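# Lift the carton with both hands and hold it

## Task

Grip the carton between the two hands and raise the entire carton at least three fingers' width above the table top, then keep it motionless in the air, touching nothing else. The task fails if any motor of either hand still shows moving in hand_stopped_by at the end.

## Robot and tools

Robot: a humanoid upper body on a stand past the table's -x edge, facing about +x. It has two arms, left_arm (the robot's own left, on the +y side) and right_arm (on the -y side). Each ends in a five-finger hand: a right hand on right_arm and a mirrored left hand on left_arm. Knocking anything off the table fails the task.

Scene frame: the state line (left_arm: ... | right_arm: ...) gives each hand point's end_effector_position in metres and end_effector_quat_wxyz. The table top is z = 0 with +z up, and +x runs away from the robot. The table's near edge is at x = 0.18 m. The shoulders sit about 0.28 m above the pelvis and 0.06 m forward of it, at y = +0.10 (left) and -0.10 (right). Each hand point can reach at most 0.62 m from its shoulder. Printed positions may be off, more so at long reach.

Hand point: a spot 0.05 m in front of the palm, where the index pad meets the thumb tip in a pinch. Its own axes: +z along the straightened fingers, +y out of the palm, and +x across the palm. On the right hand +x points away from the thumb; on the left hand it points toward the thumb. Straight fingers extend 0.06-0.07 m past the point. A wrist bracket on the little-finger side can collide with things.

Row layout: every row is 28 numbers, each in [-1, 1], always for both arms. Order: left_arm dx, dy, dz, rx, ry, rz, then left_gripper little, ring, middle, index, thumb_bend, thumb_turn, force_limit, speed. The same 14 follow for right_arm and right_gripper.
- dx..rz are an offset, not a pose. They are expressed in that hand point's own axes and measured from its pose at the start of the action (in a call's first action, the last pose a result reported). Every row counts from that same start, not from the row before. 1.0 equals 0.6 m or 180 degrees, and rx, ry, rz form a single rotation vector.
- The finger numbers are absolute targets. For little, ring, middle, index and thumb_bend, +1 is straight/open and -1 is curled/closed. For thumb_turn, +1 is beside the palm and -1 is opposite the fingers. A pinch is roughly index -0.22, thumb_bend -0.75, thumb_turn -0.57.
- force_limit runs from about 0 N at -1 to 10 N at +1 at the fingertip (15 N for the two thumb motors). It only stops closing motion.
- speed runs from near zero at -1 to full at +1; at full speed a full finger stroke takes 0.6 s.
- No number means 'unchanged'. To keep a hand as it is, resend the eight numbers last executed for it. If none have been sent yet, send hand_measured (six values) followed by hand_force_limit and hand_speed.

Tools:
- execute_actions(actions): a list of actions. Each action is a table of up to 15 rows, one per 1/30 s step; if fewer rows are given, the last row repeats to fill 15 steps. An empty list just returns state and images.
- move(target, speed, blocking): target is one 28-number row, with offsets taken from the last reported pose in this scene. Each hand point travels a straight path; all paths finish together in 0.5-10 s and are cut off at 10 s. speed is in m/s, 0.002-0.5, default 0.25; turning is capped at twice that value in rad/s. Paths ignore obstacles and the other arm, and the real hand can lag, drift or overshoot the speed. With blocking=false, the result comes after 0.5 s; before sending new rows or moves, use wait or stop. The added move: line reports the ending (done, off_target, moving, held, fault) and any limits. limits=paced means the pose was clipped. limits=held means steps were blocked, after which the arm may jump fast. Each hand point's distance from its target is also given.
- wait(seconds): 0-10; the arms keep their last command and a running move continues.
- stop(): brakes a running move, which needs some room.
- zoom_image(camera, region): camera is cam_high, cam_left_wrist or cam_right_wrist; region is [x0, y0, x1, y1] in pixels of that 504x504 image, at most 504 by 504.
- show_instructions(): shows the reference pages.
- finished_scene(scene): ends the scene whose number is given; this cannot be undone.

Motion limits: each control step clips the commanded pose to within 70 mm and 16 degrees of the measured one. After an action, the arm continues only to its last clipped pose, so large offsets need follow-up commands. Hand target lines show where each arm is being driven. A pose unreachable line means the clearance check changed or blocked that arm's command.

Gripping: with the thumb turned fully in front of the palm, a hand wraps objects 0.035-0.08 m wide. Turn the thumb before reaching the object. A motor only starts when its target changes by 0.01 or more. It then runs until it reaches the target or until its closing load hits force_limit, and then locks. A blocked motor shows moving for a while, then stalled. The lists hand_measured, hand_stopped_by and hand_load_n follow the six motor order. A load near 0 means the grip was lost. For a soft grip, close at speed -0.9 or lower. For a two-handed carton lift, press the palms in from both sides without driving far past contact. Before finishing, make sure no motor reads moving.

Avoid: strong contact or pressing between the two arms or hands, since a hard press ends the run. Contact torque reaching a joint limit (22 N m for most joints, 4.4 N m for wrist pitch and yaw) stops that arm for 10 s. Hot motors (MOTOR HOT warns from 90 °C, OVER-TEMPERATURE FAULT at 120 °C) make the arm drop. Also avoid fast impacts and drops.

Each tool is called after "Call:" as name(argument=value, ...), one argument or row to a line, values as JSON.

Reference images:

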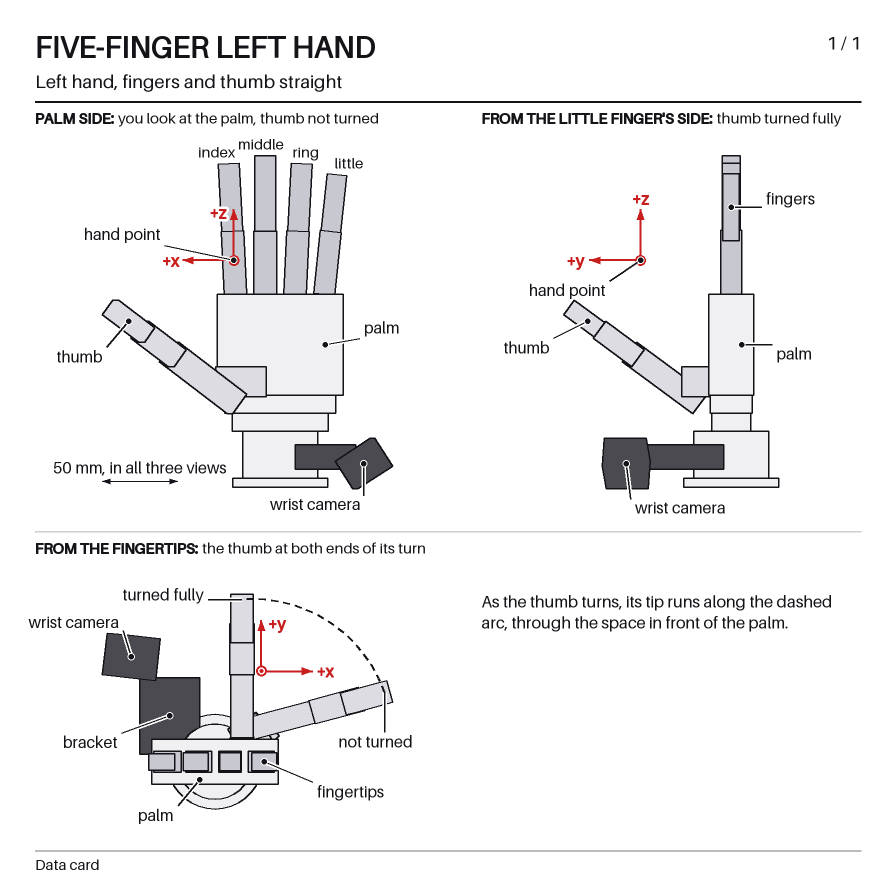

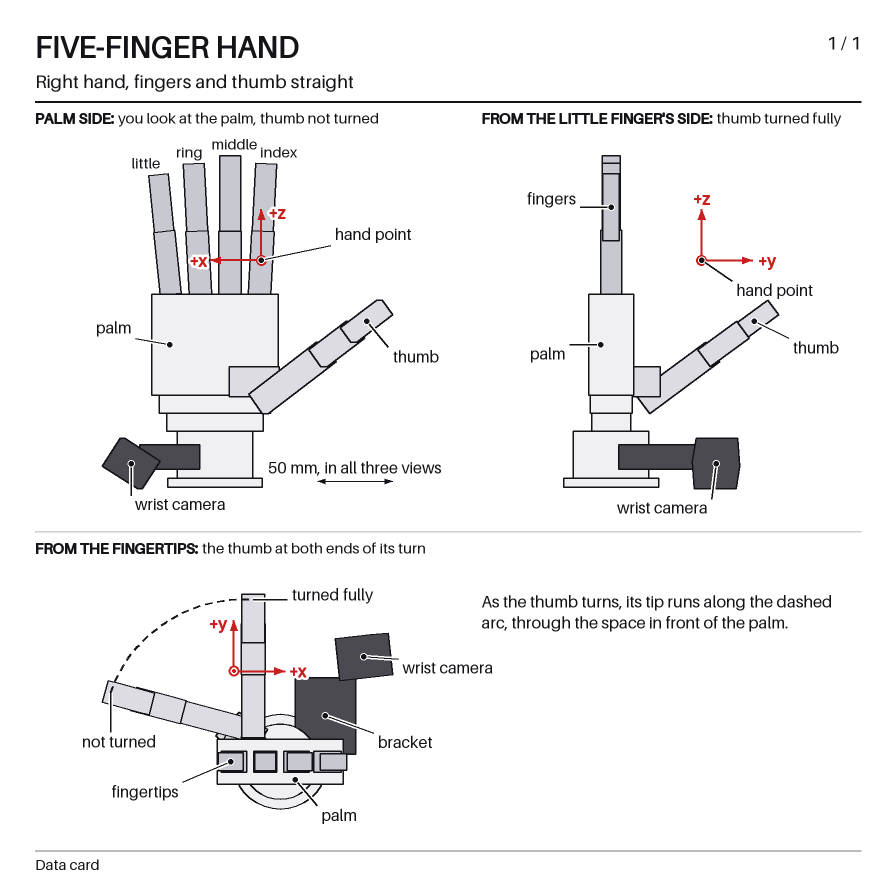

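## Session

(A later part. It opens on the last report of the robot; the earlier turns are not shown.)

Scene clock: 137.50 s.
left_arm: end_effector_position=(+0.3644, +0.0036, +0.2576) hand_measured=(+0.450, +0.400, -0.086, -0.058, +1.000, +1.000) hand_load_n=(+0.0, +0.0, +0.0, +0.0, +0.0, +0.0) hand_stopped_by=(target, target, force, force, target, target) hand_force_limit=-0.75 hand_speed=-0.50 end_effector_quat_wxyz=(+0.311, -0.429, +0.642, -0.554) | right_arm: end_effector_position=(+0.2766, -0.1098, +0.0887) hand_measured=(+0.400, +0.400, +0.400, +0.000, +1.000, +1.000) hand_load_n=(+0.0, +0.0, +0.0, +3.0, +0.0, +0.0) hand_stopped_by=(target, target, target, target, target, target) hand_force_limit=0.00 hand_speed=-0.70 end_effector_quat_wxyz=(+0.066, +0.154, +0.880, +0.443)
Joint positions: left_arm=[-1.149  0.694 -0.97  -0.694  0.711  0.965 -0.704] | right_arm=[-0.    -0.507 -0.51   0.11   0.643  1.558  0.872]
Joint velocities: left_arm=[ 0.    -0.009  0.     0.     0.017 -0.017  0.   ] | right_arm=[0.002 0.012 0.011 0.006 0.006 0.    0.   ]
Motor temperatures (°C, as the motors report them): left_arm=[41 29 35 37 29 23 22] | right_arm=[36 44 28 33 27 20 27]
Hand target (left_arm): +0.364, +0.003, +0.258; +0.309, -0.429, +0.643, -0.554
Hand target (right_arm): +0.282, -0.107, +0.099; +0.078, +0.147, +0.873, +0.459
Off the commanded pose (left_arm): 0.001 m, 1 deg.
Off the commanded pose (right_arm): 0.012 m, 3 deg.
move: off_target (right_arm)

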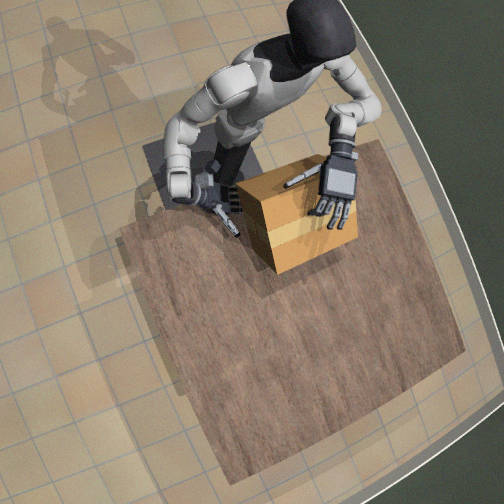

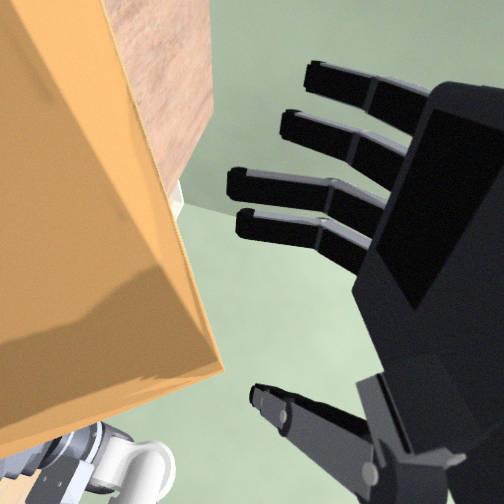

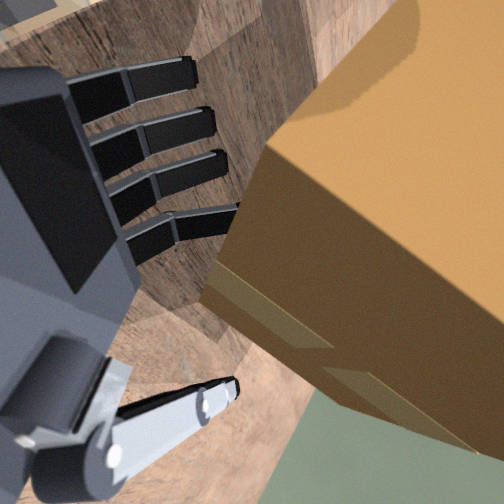

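Call:
execute_actions(
  actions=[
    [[0.007,-0.073,-0.015,0,0,0, 0.4,0.4,0.4,0.4,1,1,0,0, -0.007,0.018,-0.004,-0.016,0,0, 0.4,0.4,0.4,0.0,1,1,0,-0.7]],
    [[-0.1,0,-0.05,0,0,0, 0.4,0.4,0.4,0.4,1,1,0,0, -0.01,0.034,-0.015,-0.016,0,0, 0.4,0.4,0.4,0.0,1,1,0,-0.7]],
  ],
)

Scene clock: 139.90 s.
left_arm: end_effector_position=(+0.3619, +0.0692, +0.3074) hand_measured=(+0.400, +0.400, +0.400, +0.400, +1.000, +1.000) hand_load_n=(+0.0, +0.0, +0.0, +0.0, +0.0, +0.0) hand_stopped_by=(target, target, target, target, target, target) hand_force_limit=0.00 hand_speed=0.00 end_effector_quat_wxyz=(+0.319, -0.424, +0.641, -0.555) | right_arm: end_effector_position=(+0.2788, -0.1101, +0.1001) hand_measured=(+0.400, +0.400, +0.400, +0.000, +1.000, +1.000) hand_load_n=(+0.0, +0.0, +0.0, +1.5, +0.0, +0.0) hand_stopped_by=(target, target, target, target, target, target) hand_force_limit=0.00 hand_speed=-0.70 end_effector_quat_wxyz=(+0.052, +0.164, +0.872, +0.459)
Joint positions: left_arm=[-1.067  0.988 -0.519 -0.725  0.389  0.669 -0.777] | right_arm=[-0.021 -0.531 -0.531  0.116  0.674  1.632  0.876]
Joint velocities: left_arm=[ 0.15   0.037  0.173  0.213 -0.209 -0.395  0.097] | right_arm=[ 0.002  0.    -0.005 -0.005  0.032  0.    -0.054]
Motor temperatures (°C, as the motors report them): left_arm=[41 29 35 37 29 23 22] | right_arm=[36 44 28 33 27 20 28]
Hand target (left_arm): +0.362, +0.070, +0.307; +0.315, -0.423, +0.642, -0.557
Hand target (right_arm): +0.283, -0.107, +0.108; +0.060, +0.157, +0.866, +0.471
Off the commanded pose (left_arm): 0.002 m, 1 deg.
Off the commanded pose (right_arm): 0.010 m, 2 deg.
joint sent to its limit (right arm) — the command would take joint 6 (wrist pitch) past its upper limit, so that joint was sent only as far as its limit.

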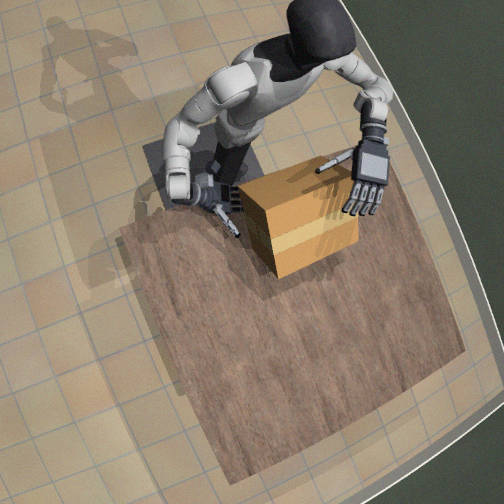

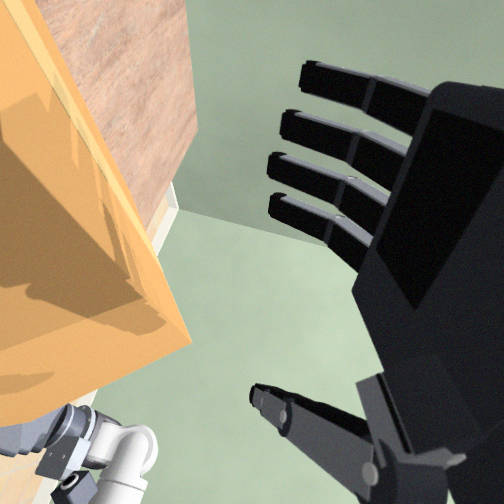

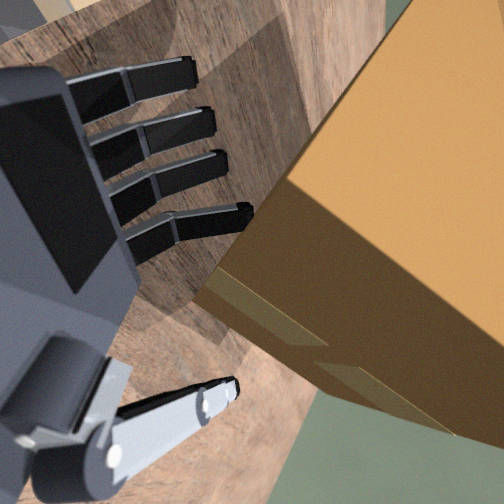

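Call:
move(
  target=[-0.256,0.026,-0.121,0,0,0, 0.4,0.4,0.4,0.4,1,1,0,0, -0.004,0.012,-0.002,-0.008,0,0, 0.4,0.4,0.4,0.0,1,1,0,-0.7],
  speed=0.3,
)

Call:
move(
  target=[-0.012,0.196,0.036,0.028,-0.174,-0.513, 0.4,0.4,0.4,0.4,1,1,0,0, -0.005,0.016,-0.003,-0.011,0,0, 0.4,0.4,0.4,0.0,1,1,0,-0.7],
  speed=0.5,
)

Scene clock: 141.60 s.
left_arm: end_effector_position=(+0.3618, +0.2366, +0.3002) hand_measured=(+0.400, +0.400, +0.400, +0.400, +1.000, +1.000) hand_load_n=(+0.0, +0.0, +0.0, +0.0, +0.0, +0.0) hand_stopped_by=(target, target, target, target, target, target) hand_force_limit=0.00 hand_speed=0.00 end_effector_quat_wxyz=(+0.324, -0.414, +0.644, -0.555) | right_arm: end_effector_position=(+0.2766, -0.1120, +0.0954) hand_measured=(+0.400, +0.400, +0.400, +0.000, +1.000, +1.000) hand_load_n=(+0.0, +0.0, +0.0, +2.5, +0.0, +0.0) hand_stopped_by=(target, target, target, target, target, target) hand_force_limit=0.00 hand_speed=-0.70 end_effector_quat_wxyz=(+0.043, +0.169, +0.875, +0.452)
Joint positions: left_arm=[-0.614  1.344  0.009  0.117  0.027 -0.537 -0.616] | right_arm=[-0.017 -0.542 -0.524  0.134  0.709  1.632  0.836]
Joint velocities: left_arm=[ 0.008  0.    -0.025  0.011  0.008 -0.011 -0.009] | right_arm=[ 0.003 -0.006  0.002  0.     0.017  0.    -0.003]
Motor temperatures (°C, as the motors report them): left_arm=[41 29 35 37 29 23 22] | right_arm=[36 44 28 33 27 20 28]
Hand target (left_arm): +0.362, +0.236, +0.300; +0.321, -0.414, +0.644, -0.557
Hand target (right_arm): +0.282, -0.108, +0.107; +0.053, +0.162, +0.866, +0.470
Off the commanded pose (left_arm): 0.005 m, 1 deg.
Off the commanded pose (right_arm): 0.013 m, 3 deg.
joint sent to its limit (right arm) — the command would take joint 6 (wrist pitch) past its upper limit, so that joint was sent only as far as its limit.
move: off_target (left_arm, right_arm)

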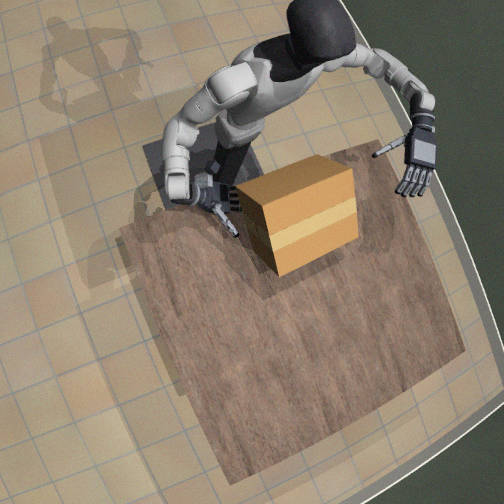

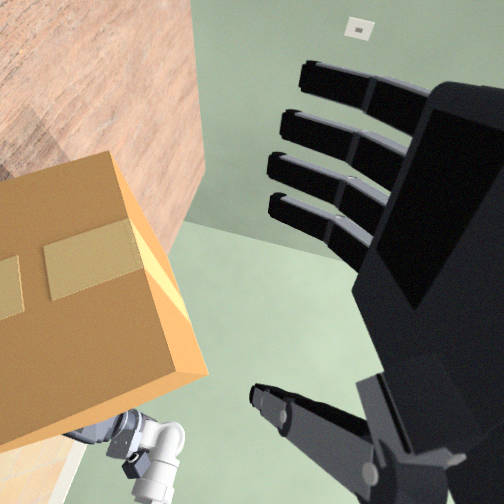

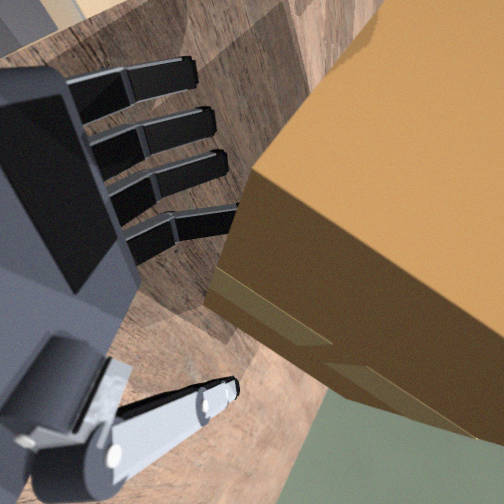

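Scene clock: 143.80 s.
left_arm: end_effector_position=(+0.3640, +0.2400, +0.1784) hand_measured=(+0.400, +0.400, +0.400, +0.400, +1.000, +1.000) hand_load_n=(+0.0, +0.0, +0.0, +0.0, +0.0, +0.0) hand_stopped_by=(target, target, target, target, target, target) hand_force_limit=0.00 hand_speed=0.00 end_effector_quat_wxyz=(+0.009, +0.853, -0.029, +0.521) | right_arm: end_effector_position=(+0.2740, -0.1142, +0.0903) hand_measured=(+0.400, +0.400, +0.400, +0.000, +1.000, +1.000) hand_load_n=(+0.0, +0.0, +0.0, +3.5, +0.0, +0.0) hand_stopped_by=(target, target, target, target, target, target) hand_force_limit=0.00 hand_speed=-0.70 end_effector_quat_wxyz=(+0.033, +0.175, +0.878, +0.445)
Joint positions: left_arm=[-0.152  0.819  0.185 -0.32  -0.745  0.753 -0.111] | right_arm=[-0.012 -0.557 -0.515  0.157  0.748  1.632  0.793]
Joint velocities: left_arm=[ 0.    -0.009  0.003 -0.011 -0.008  0.005  0.   ] | right_arm=[ 0.     0.003 -0.014  0.    -0.008  0.    -0.006]
Motor temperatures (°C, as the motors report them): left_arm=[41 30 35 37 29 23 22] | right_arm=[36 44 28 33 27 20 28]
Hand target (left_arm): +0.365, +0.239, +0.180; +0.011, +0.852, -0.028, +0.523
Hand target (right_arm): +0.281, -0.109, +0.104; +0.046, +0.167, +0.867, +0.467
Off the commanded pose (left_arm): 0.003 m, 0 deg.
Off the commanded pose (right_arm): 0.016 m, 3 deg.
joint sent to its limit (right arm) — the command would take joint 6 (wrist pitch) past its upper limit, so that joint was sent only as far as its limit.
move: off_target (right_arm)

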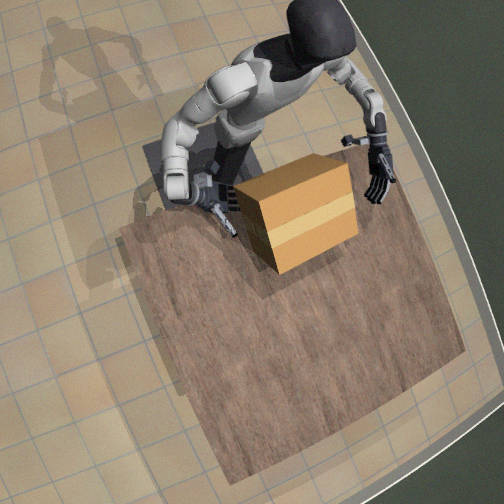

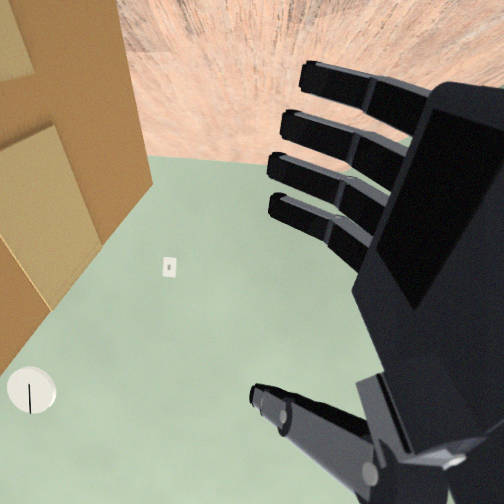

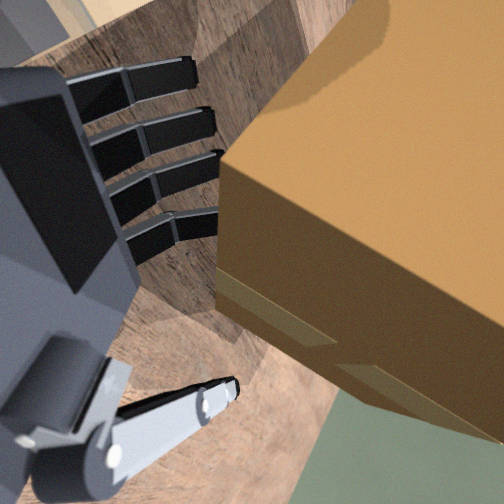

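Call:
execute_actions(
  actions=[
    [[-0.0515,0.0207,-0.0165,-0.051,-0.063,-0.066, 0.4,0.4,0.4,0.4,1,1,0,0, -0.006,0.031,-0.008,-0.021,-0.007,-0.012, 0.4,0.4,0.4,0.0,1,1,0,-0.7]],
    [[-0.057,0.008,-0.008,-0.051,-0.063,-0.066, 0.4,0.4,0.4,0.4,1,1,0,0, -0.006,0.025,-0.006,-0.017,-0.004,-0.007, 0.4,0.4,0.4,0.0,1,1,0,-0.7]],
    [[-0.057,-0.005,0.003,-0.051,-0.063,-0.066, 0.4,0.4,0.4,0.4,1,1,0,0, -0.006,0.023,-0.005,-0.016,-0.004,-0.007, 0.4,0.4,0.4,0.0,1,1,0,-0.7]],
    [[-0.052,-0.018,0.015,-0.051,-0.063,-0.066, 0.4,0.4,0.4,0.4,1,1,0,0, -0.006,0.022,-0.005,-0.015,-0.004,-0.007, 0.4,0.4,0.4,0.0,1,1,0,-0.7]],
  ],
)

Scene clock: 146.37 s.
left_arm: end_effector_position=(+0.2716, +0.2065, +0.0970) hand_measured=(+0.400, +0.400, +0.400, +0.400, +1.000, +1.000) hand_load_n=(+0.0, +0.0, +0.0, +0.0, +0.0, +0.0) hand_stopped_by=(target, target, target, target, target, target) hand_force_limit=0.00 hand_speed=0.00 end_effector_quat_wxyz=(+0.454, +0.871, +0.155, +0.108) | right_arm: end_effector_position=(+0.2772, -0.1138, +0.1009) hand_measured=(+0.400, +0.400, +0.400, +0.000, +1.000, +1.000) hand_load_n=(+0.0, +0.0, +0.0, +2.5, +0.0, +0.0) hand_stopped_by=(target, target, target, target, target, target) hand_force_limit=0.00 hand_speed=-0.70 end_effector_quat_wxyz=(+0.052, +0.168, +0.871, +0.459)
Joint positions: left_arm=[-0.456  0.963 -0.253  0.606 -0.948  1.195 -1.038] | right_arm=[-0.001 -0.554 -0.529  0.13   0.748  1.617  0.833]
Joint velocities: left_arm=[-0.229  0.    -0.327  0.33   0.225 -0.188 -0.433] | right_arm=[-0.011 -0.002 -0.012  0.005  0.002  0.     0.   ]
Motor temperatures (°C, as the motors report them): left_arm=[40 30 35 37 29 23 22] | right_arm=[36 44 28 33 28 20 29]
Hand target (left_arm): +0.270, +0.207, +0.095; +0.454, +0.872, +0.153, +0.105
Hand target (right_arm): +0.282, -0.111, +0.111; +0.063, +0.160, +0.863, +0.475
Off the commanded pose (left_arm): 0.003 m, 1 deg.
Off the commanded pose (right_arm): 0.012 m, 3 deg.

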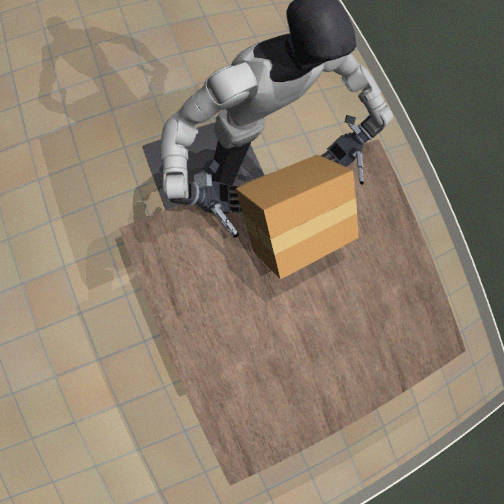

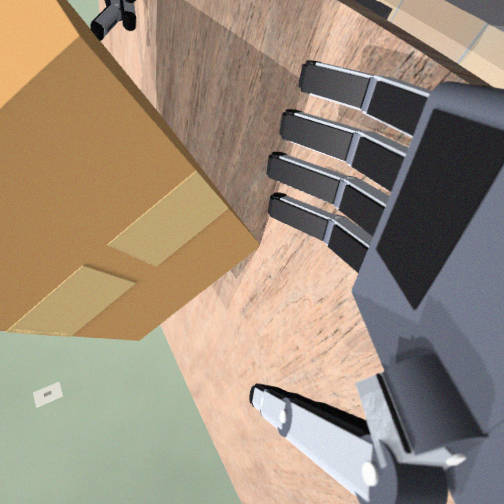

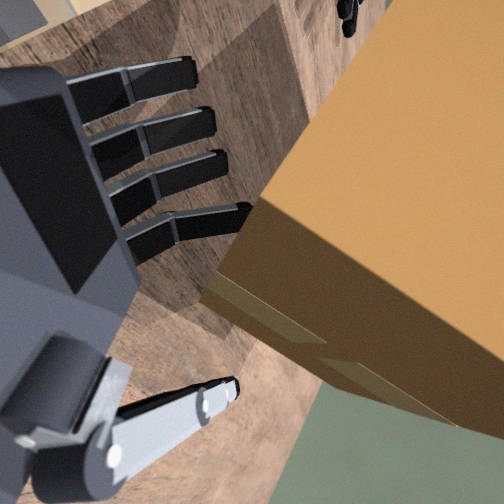

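Call:
zoom_image(
  camera="cam_high",
  region=[200,120,400,300],
)

Region (200, 120, 400, 300) of cam_high's 504x504 image, scaled by 2.520, with more detail than that image has; it fills the top 454 rows of this view, and the rest is white.

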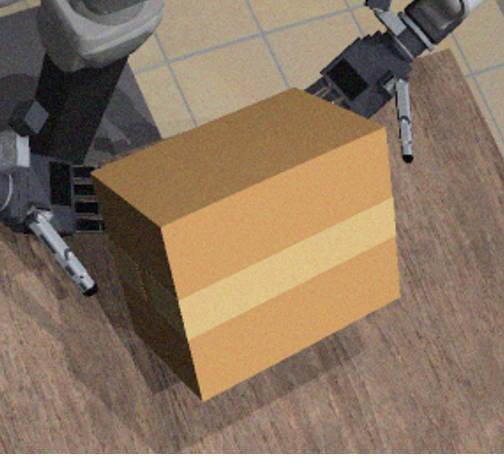

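Call:
execute_actions(
  actions=[
    [[0.009,-0.007,0.053,0,0,0, 0.4,0.4,0.4,0.4,1,1,0,0, -0.005,0.016,-0.004,-0.012,-0.003,-0.005, 0.4,0.4,0.4,0.0,1,1,0,-0.7]],
    [[-0.002,0.028,0.041,0,0,0, 0.4,0.4,0.4,0.4,1,1,0,0, -0.005,0.016,-0.004,-0.012,-0.003,-0.005, 0.4,0.4,0.4,0.0,1,1,0,-0.7]],
    [[-0.002,0.028,0.041,0,0,0, 0.4,0.4,0.4,0.4,1,1,0,0, -0.005,0.016,-0.004,-0.012,-0.003,-0.005, 0.4,0.4,0.4,0.0,1,1,0,-0.7]],
  ],
)

Scene clock: 148.37 s.
left_arm: end_effector_position=(+0.3035, +0.1324, +0.0702) hand_measured=(+0.400, +0.400, +0.400, +0.400, +1.000, +1.000) hand_load_n=(+0.0, +0.0, +0.0, +0.0, +0.0, +0.0) hand_stopped_by=(target, target, target, target, target, target) hand_force_limit=0.00 hand_speed=0.00 end_effector_quat_wxyz=(+0.452, +0.871, +0.162, +0.105) | right_arm: end_effector_position=(+0.2787, -0.1142, +0.1039) hand_measured=(+0.400, +0.400, +0.400, +0.000, +1.000, +1.000) hand_load_n=(+0.0, +0.0, +0.0, +2.0, +0.0, +0.0) hand_stopped_by=(target, target, target, target, target, target) hand_force_limit=0.00 hand_speed=-0.70 end_effector_quat_wxyz=(+0.058, +0.167, +0.867, +0.466)
Joint positions: left_arm=[-0.473  0.652 -0.1    0.521 -1.049  1.268 -0.567] | right_arm=[ 0.003 -0.555 -0.527  0.136  0.748  1.601  0.854]
Joint velocities: left_arm=[ 0.    -0.003  0.006 -0.023  0.002  0.008  0.   ] | right_arm=[-0.002 -0.005  0.003 -0.009  0.014  0.     0.   ]
Motor temperatures (°C, as the motors report them): left_arm=[40 30 35 37 29 23 22] | right_arm=[35 44 28 33 28 20 29]
Hand target (left_arm): +0.304, +0.132, +0.071; +0.453, +0.870, +0.162, +0.105
Hand target (right_arm): +0.282, -0.112, +0.112; +0.067, +0.162, +0.861, +0.478
Off the commanded pose (left_arm): 0.002 m, 0 deg.
Off the commanded pose (right_arm): 0.009 m, 2 deg.

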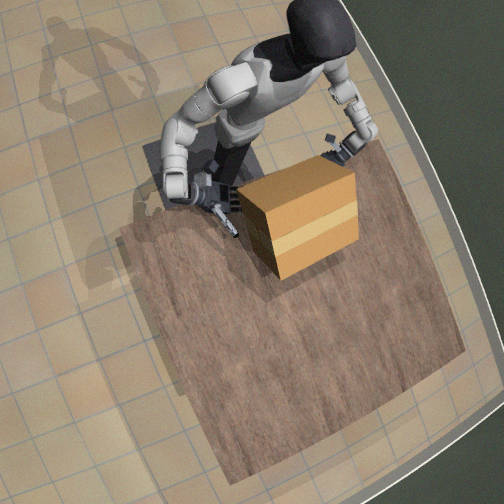

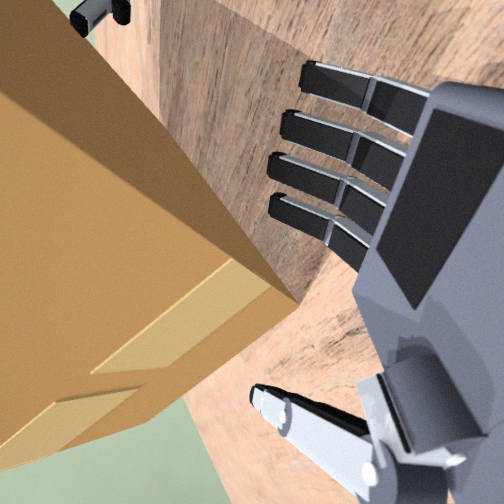

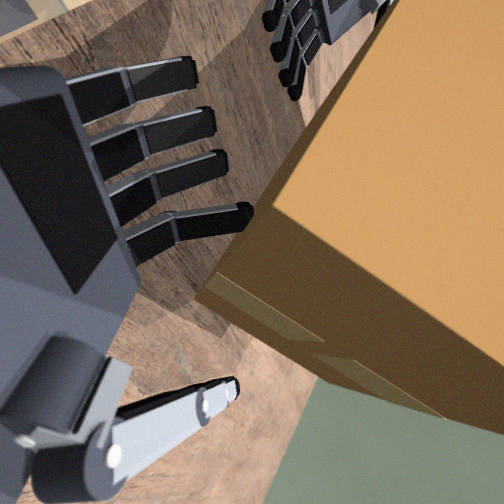

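Call:
execute_actions(
  actions=[],
)

Scene clock: 149.07 s.
left_arm: end_effector_position=(+0.3036, +0.1324, +0.0705) hand_measured=(+0.400, +0.400, +0.400, +0.400, +1.000, +1.000) hand_load_n=(+0.0, +0.0, +0.0, +0.0, +0.0, +0.0) hand_stopped_by=(target, target, target, target, target, target) hand_force_limit=0.00 hand_speed=0.00 end_effector_quat_wxyz=(+0.452, +0.871, +0.162, +0.105) | right_arm: end_effector_position=(+0.2787, -0.1142, +0.1039) hand_measured=(+0.400, +0.400, +0.400, +0.000, +1.000, +1.000) hand_load_n=(+0.0, +0.0, +0.0, +2.0, +0.0, +0.0) hand_stopped_by=(target, target, target, target, target, target) hand_force_limit=0.00 hand_speed=-0.70 end_effector_quat_wxyz=(+0.058, +0.167, +0.867, +0.466)
Joint positions: left_arm=[-0.473  0.652 -0.1    0.52  -1.049  1.268 -0.567] | right_arm=[ 0.003 -0.555 -0.527  0.136  0.748  1.601  0.854]
Joint velocities: left_arm=[ 0.005 -0.002  0.017 -0.002  0.021  0.     0.   ] | right_arm=[ 0.006  0.005 -0.028  0.003 -0.002  0.     0.   ]
Motor temperatures (°C, as the motors report them): left_arm=[40 30 35 37 29 23 22] | right_arm=[35 44 28 33 28 20 29]
Hand target (left_arm): +0.304, +0.132, +0.071; +0.453, +0.870, +0.162, +0.105
Hand target (right_arm): +0.282, -0.112, +0.112; +0.067, +0.162, +0.861, +0.478
Off the commanded pose (left_arm): 0.002 m, 0 deg.
Off the commanded pose (right_arm): 0.009 m, 2 deg.

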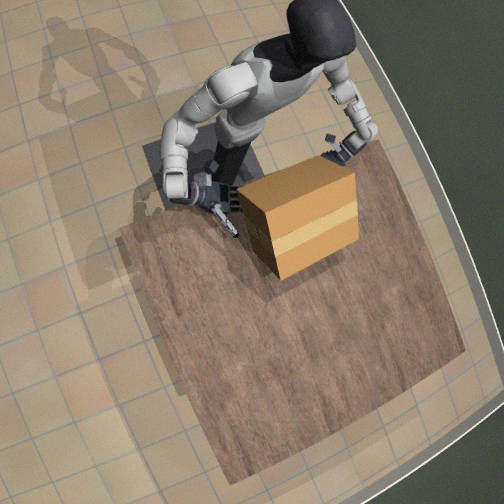

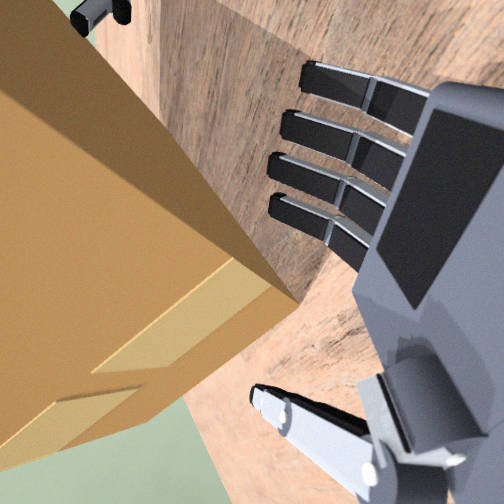

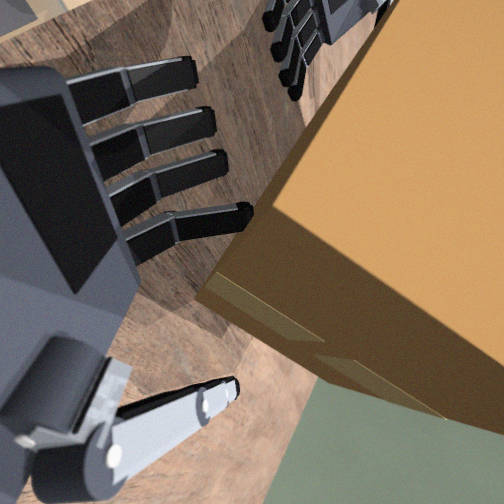

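Call:
execute_actions(
  actions=[
    [[0,0.018,-0.013,0,0,0,-0.1,-0.1,0.2,0.4,1,1,-0.7,-0.6, -0.0035,0.012,-0.003,-0.010,-0.003,-0.004,0.4,0.4,0.4,0.0,1,1,0,-0.7]],
    [[0,0.003,-0.002,0,0,0,-0.1,-0.1,0.2,0.4,1,1,-0.7,-0.6, -0.0035,0.012,-0.003,-0.010,-0.003,-0.004,0.4,0.4,0.4,0.0,1,1,0,-0.7]],
  ],
)

Scene clock: 150.67 s.
left_arm: end_effector_position=(+0.3034, +0.1337, +0.0845) hand_measured=(-0.100, -0.100, +0.200, +0.400, +1.000, +1.000) hand_load_n=(+0.0, +0.0, +0.0, +0.0, +0.0, +0.0) hand_stopped_by=(target, target, target, target, target, target) hand_force_limit=-0.70 hand_speed=-0.60 end_effector_quat_wxyz=(+0.449, +0.873, +0.161, +0.105) | right_arm: end_effector_position=(+0.2775, -0.1150, +0.1031) hand_measured=(+0.400, +0.400, +0.400, +0.000, +1.000, +1.000) hand_load_n=(+0.0, +0.0, +0.0, +2.5, +0.0, +0.0) hand_stopped_by=(target, target, target, target, target, target) hand_force_limit=0.00 hand_speed=-0.70 end_effector_quat_wxyz=(+0.060, +0.168, +0.866, +0.467)
Joint positions: left_arm=[-0.452  0.656 -0.01   0.43  -1.111  1.366 -0.457] | right_arm=[ 0.012 -0.555 -0.523  0.138  0.748  1.587  0.863]
Joint velocities: left_arm=[ 0.005  0.002 -0.008 -0.008  0.008  0.     0.   ] | right_arm=[-0.002  0.002 -0.015  0.     0.012  0.     0.   ]
Motor temperatures (°C, as the motors report them): left_arm=[40 30 35 37 29 23 22] | right_arm=[35 44 28 33 28 20 29]
Hand target (left_arm): +0.303, +0.133, +0.085; +0.450, +0.872, +0.162, +0.104
Hand target (right_arm): +0.281, -0.113, +0.110; +0.069, +0.164, +0.860, +0.479
Off the commanded pose (left_arm): 0.001 m, 0 deg.
Off the commanded pose (right_arm): 0.008 m, 2 deg.

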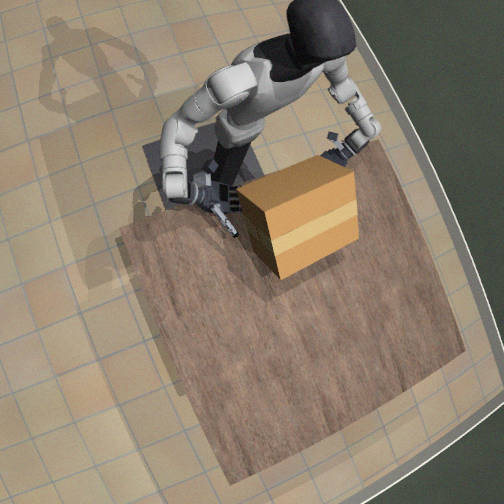

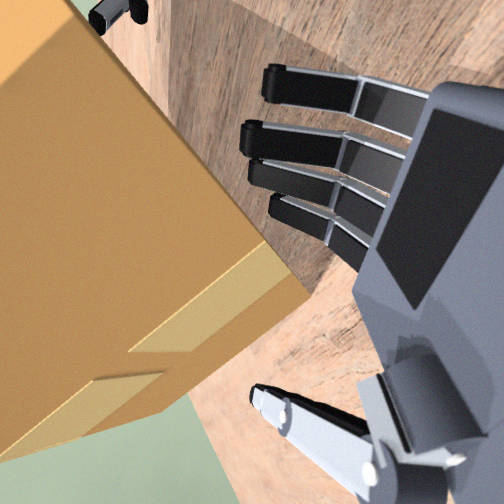

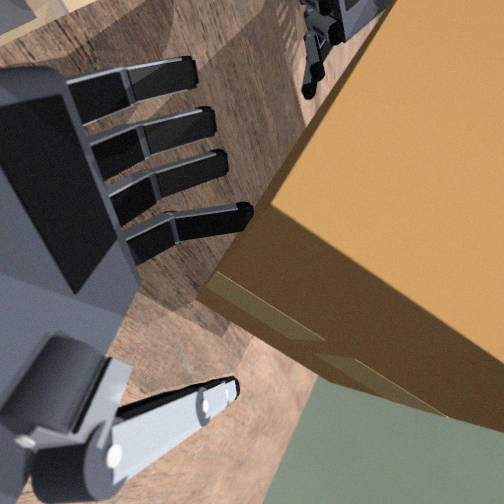

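Call:
execute_actions(
  actions=[
    [[0,0.0,0,0,0,0,-0.1,-0.1,0.2,0.4,1,1,-0.7,-0.6, -0.005,0.002,0.004,-0.010,-0.003,-0.004,0.4,0.4,0.4,0.0,1,1,0,-0.7]],
    [[0,0.0,0,0,0,0,-0.1,-0.1,0.2,0.4,1,1,-0.7,-0.6, -0.005,0.006,0.003,-0.010,-0.003,-0.004,0.4,0.4,0.4,0.0,1,1,0,-0.7]],
  ],
)

Scene clock: 151.83 s.
left_arm: end_effector_position=(+0.3011, +0.1337, +0.0811) hand_measured=(-0.100, -0.100, +0.200, +0.400, +1.000, +1.000) hand_load_n=(+0.0, +1.5, +0.0, +0.0, +0.0, +0.0) hand_stopped_by=(target, target, target, target, target, target) hand_force_limit=-0.70 hand_speed=-0.60 end_effector_quat_wxyz=(+0.445, +0.875, +0.162, +0.101) | right_arm: end_effector_position=(+0.2726, -0.1172, +0.0843) hand_measured=(+0.400, +0.400, +0.400, +0.000, +1.000, +1.000) hand_load_n=(+0.0, +0.0, +0.0, +1.0, +0.0, +0.0) hand_stopped_by=(target, target, target, target, target, target) hand_force_limit=0.00 hand_speed=-0.70 end_effector_quat_wxyz=(+0.053, +0.176, +0.867, +0.463)
Joint positions: left_arm=[-0.447  0.656 -0.013  0.43  -1.109  1.368 -0.452] | right_arm=[ 0.02  -0.558 -0.455  0.226  0.716  1.489  0.902]
Joint velocities: left_arm=[ 0.005  0.006 -0.014  0.009  0.002  0.     0.   ] | right_arm=[ 0.002  0.006  0.011  0.009 -0.006  0.     0.   ]
Motor temperatures (°C, as the motors report them): left_arm=[39 30 35 37 29 23 22] | right_arm=[35 44 28 33 28 20 29]
Hand target (left_arm): +0.303, +0.134, +0.084; +0.449, +0.873, +0.161, +0.105
Hand target (right_arm): +0.279, -0.115, +0.093; +0.065, +0.169, +0.861, +0.475
Off the commanded pose (left_arm): 0.004 m, 1 deg.
Off the commanded pose (right_arm): 0.011 m, 2 deg.

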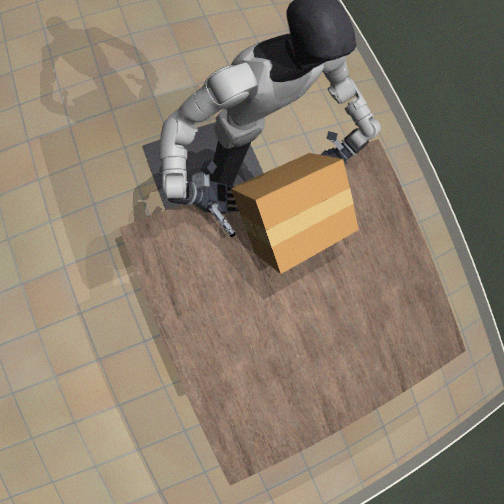

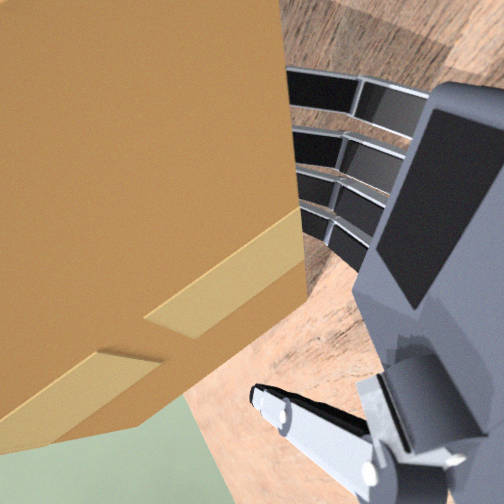

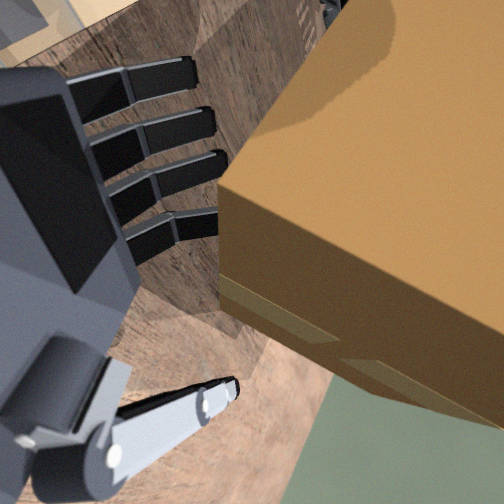

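Call:
execute_actions(
  actions=[
    [[0.006,0.020,-0.008,-0.012,0,0,-0.35,-0.1,0.2,0.4,1,1,-0.7,-0.6, -0.008,0.016,-0.004,-0.011,-0.003,-0.005,-0.1,-0.1,0.1,0.0,1,1,-0.6,-0.5]],
    [[0.006,0.022,-0.008,-0.014,0,0,-0.35,-0.1,0.2,0.4,1,1,-0.7,-0.6, -0.005,0.008,-0.002,-0.006,-0.002,-0.003,-0.1,-0.1,0.1,0.0,1,1,-0.6,-0.5]],
  ],
)

Scene clock: 153.20 s.
left_arm: end_effector_position=(+0.3011, +0.1336, +0.0880) hand_measured=(-0.350, -0.100, +0.200, +0.400, +1.000, +1.000) hand_load_n=(+0.0, +2.0, +1.0, +0.0, +0.0, +0.0) hand_stopped_by=(target, target, target, target, target, target) hand_force_limit=-0.70 hand_speed=-0.60 end_effector_quat_wxyz=(+0.453, +0.871, +0.164, +0.091) | right_arm: end_effector_position=(+0.2745, -0.1175, +0.0875) hand_measured=(-0.100, -0.100, +0.100, +0.000, +1.000, +1.000) hand_load_n=(+0.0, +0.0, +0.0, +0.5, +0.0, +0.0) hand_stopped_by=(target, target, target, target, target, target) hand_force_limit=-0.60 hand_speed=-0.50 end_effector_quat_wxyz=(+0.055, +0.176, +0.863, +0.470)
Joint positions: left_arm=[-0.464  0.656  0.013  0.435 -1.112  1.421 -0.451] | right_arm=[ 0.014 -0.564 -0.45   0.239  0.716  1.483  0.924]
Joint velocities: left_arm=[ 0.005 -0.017  0.003  0.012  0.006  0.01   0.   ] | right_arm=[ 0.006  0.009 -0.011  0.     0.     0.     0.   ]
Motor temperatures (°C, as the motors report them): left_arm=[39 30 35 37 29 23 22] | right_arm=[35 44 28 33 28 20 29]
Hand target (left_arm): +0.306, +0.131, +0.099; +0.469, +0.863, +0.161, +0.100
Hand target (right_arm): +0.278, -0.117, +0.091; +0.061, +0.173, +0.861, +0.475
Off the commanded pose (left_arm): 0.012 m, 2 deg.
Off the commanded pose (right_arm): 0.005 m, 1 deg.

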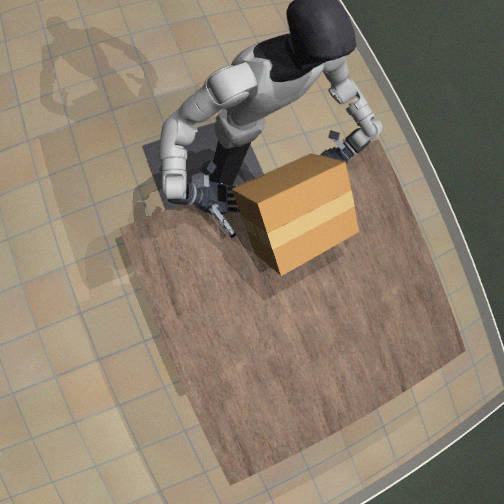

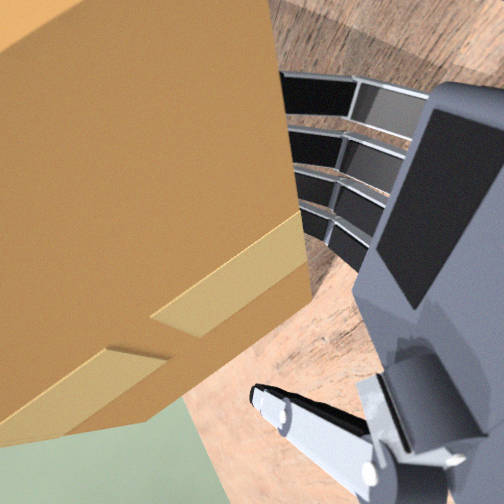

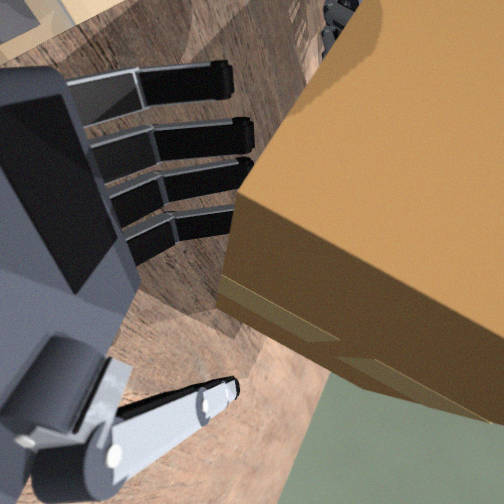

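Call:
execute_actions(
  actions=[
    [[0.006,0.021,-0.005,-0.013,0.003,0.003,-0.35,-0.1,0.3,0.4,1,1,-0.7,-0.6, 0,0,0,0,0,0,-0.1,-0.1,0.25,0.4,1,1,-0.6,-0.5]],
    [[0.006,0.021,-0.005,-0.013,0.003,0.003,-0.35,-0.1,0.3,0.4,1,1,-0.7,-0.6, -0.031,0.008,0.013,0,0,0,-0.1,-0.1,0.25,0.4,1,1,-0.6,-0.5]],
  ],
)

Scene clock: 154.57 s.
left_arm: end_effector_position=(+0.2994, +0.1337, +0.0856) hand_measured=(-0.350, -0.100, +0.300, +0.400, +1.000, +1.000) hand_load_n=(+0.0, +3.0, +0.0, +0.0, +0.0, +0.0) hand_stopped_by=(target, target, target, target, target, target) hand_force_limit=-0.70 hand_speed=-0.60 end_effector_quat_wxyz=(+0.449, +0.874, +0.167, +0.086) | right_arm: end_effector_position=(+0.2945, -0.1144, +0.0852) hand_measured=(-0.100, -0.100, +0.250, +0.400, +1.000, +1.000) hand_load_n=(+0.0, +0.5, +0.0, +0.0, +0.0, +0.0) hand_stopped_by=(target, target, target, target, target, target) hand_force_limit=-0.60 hand_speed=-0.50 end_effector_quat_wxyz=(+0.053, +0.178, +0.862, +0.472)
Joint positions: left_arm=[-0.461  0.651  0.026  0.43  -1.113  1.437 -0.429] | right_arm=[-0.093 -0.579 -0.421  0.347  0.696  1.476  0.916]
Joint velocities: left_arm=[ 0.009 -0.008 -0.009 -0.002 -0.003  0.     0.   ] | right_arm=[ 0.002 -0.009 -0.009  0.003 -0.005 -0.005  0.   ]
Motor temperatures (°C, as the motors report them): left_arm=[39 30 35 37 29 23 22] | right_arm=[35 44 28 33 28 20 29]
Hand target (left_arm): +0.305, +0.131, +0.098; +0.467, +0.864, +0.162, +0.097
Hand target (right_arm): +0.295, -0.115, +0.086; +0.055, +0.177, +0.862, +0.472
Off the commanded pose (left_arm): 0.014 m, 3 deg.
Off the commanded pose (right_arm): 0.001 m, 0 deg.

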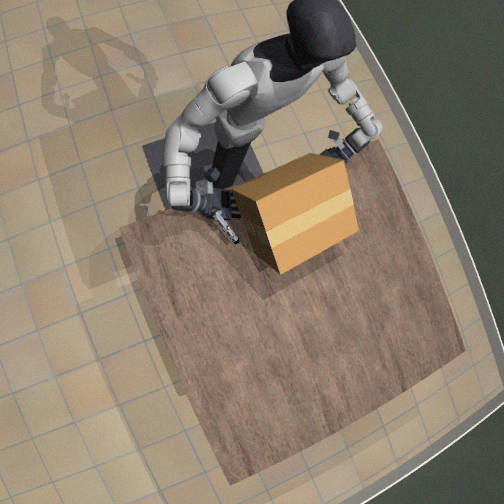

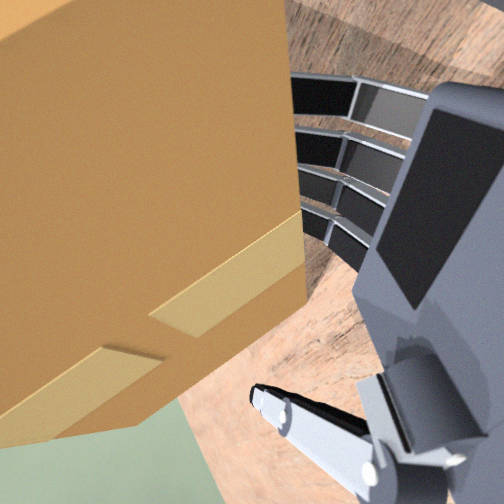

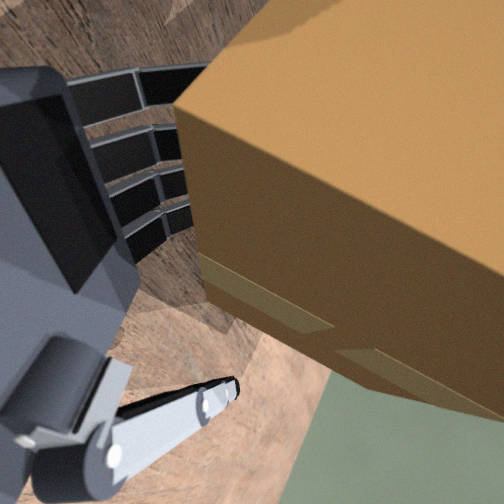

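Call:
execute_actions(
  actions=[
    [[0.009,0.030,-0.009,-0.018,0.004,0.004,-0.35,-0.1,0.3,0.4,1,1,-0.7,-0.6, -0.002,0.009,-0.005,-0.003,0,0,-0.1,-0.1,0.25,0.4,1,1,-0.6,-0.5]],
    [[0.008,0.025,-0.006,-0.016,0.004,0.004,-0.35,-0.1,0.3,0.4,1,1,-0.7,-0.6, -0.031,-0.011,0.022,0,0,0,-0.1,-0.1,0.25,0.4,1,1,-0.6,-0.5]],
  ],
)

Scene clock: 155.77 s.
left_arm: end_effector_position=(+0.3013, +0.1341, +0.0894) hand_measured=(-0.350, -0.100, +0.300, +0.400, +1.000, +1.000) hand_load_n=(+0.0, +3.5, +0.0, +0.0, +0.0, +0.0) hand_stopped_by=(target, target, target, target, target, target) hand_force_limit=-0.70 hand_speed=-0.60 end_effector_quat_wxyz=(+0.452, +0.871, +0.169, +0.087) | right_arm: end_effector_position=(+0.3140, -0.1135, +0.0745) hand_measured=(-0.100, -0.100, +0.250, +0.400, +1.000, +1.000) hand_load_n=(+0.0, +0.0, +0.0, +0.0, +0.0, +0.0) hand_stopped_by=(target, target, target, target, target, target) hand_force_limit=-0.60 hand_speed=-0.50 end_effector_quat_wxyz=(+0.052, +0.182, +0.859, +0.475)
Joint positions: left_arm=[-0.464  0.643  0.051  0.425 -1.114  1.457 -0.418] | right_arm=[-0.221 -0.606 -0.329  0.563  0.649  1.378  0.978]
Joint velocities: left_arm=[ 0.002  0.008 -0.011 -0.006  0.     0.     0.   ] | right_arm=[-0.018  0.     0.041  0.021  0.    -0.025  0.018]
Motor temperatures (°C, as the motors report them): left_arm=[39 30 35 37 29 23 22] | right_arm=[35 44 28 33 28 20 29]
Hand target (left_arm): +0.307, +0.130, +0.103; +0.472, +0.861, +0.163, +0.099
Hand target (right_arm): +0.315, -0.114, +0.075; +0.052, +0.180, +0.860, +0.474
Off the commanded pose (left_arm): 0.016 m, 3 deg.
Off the commanded pose (right_arm): 0.001 m, 1 deg.

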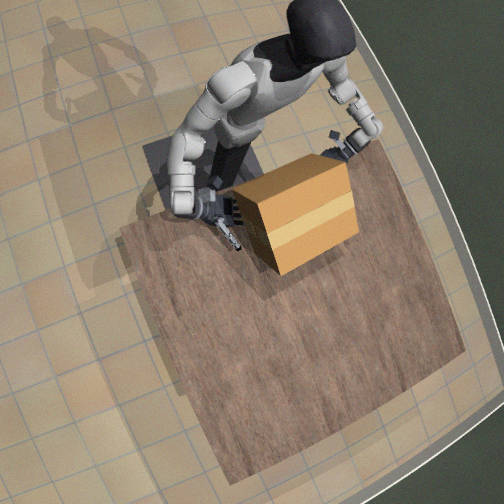

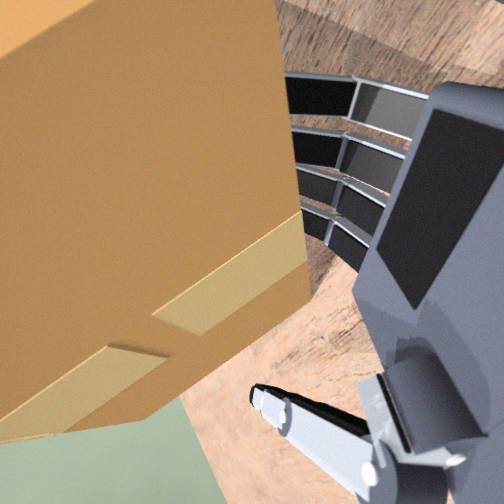

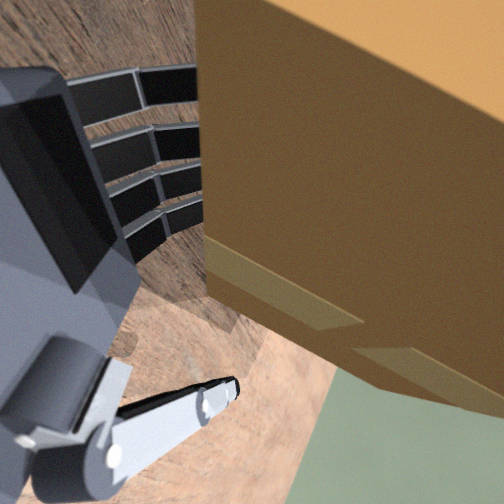

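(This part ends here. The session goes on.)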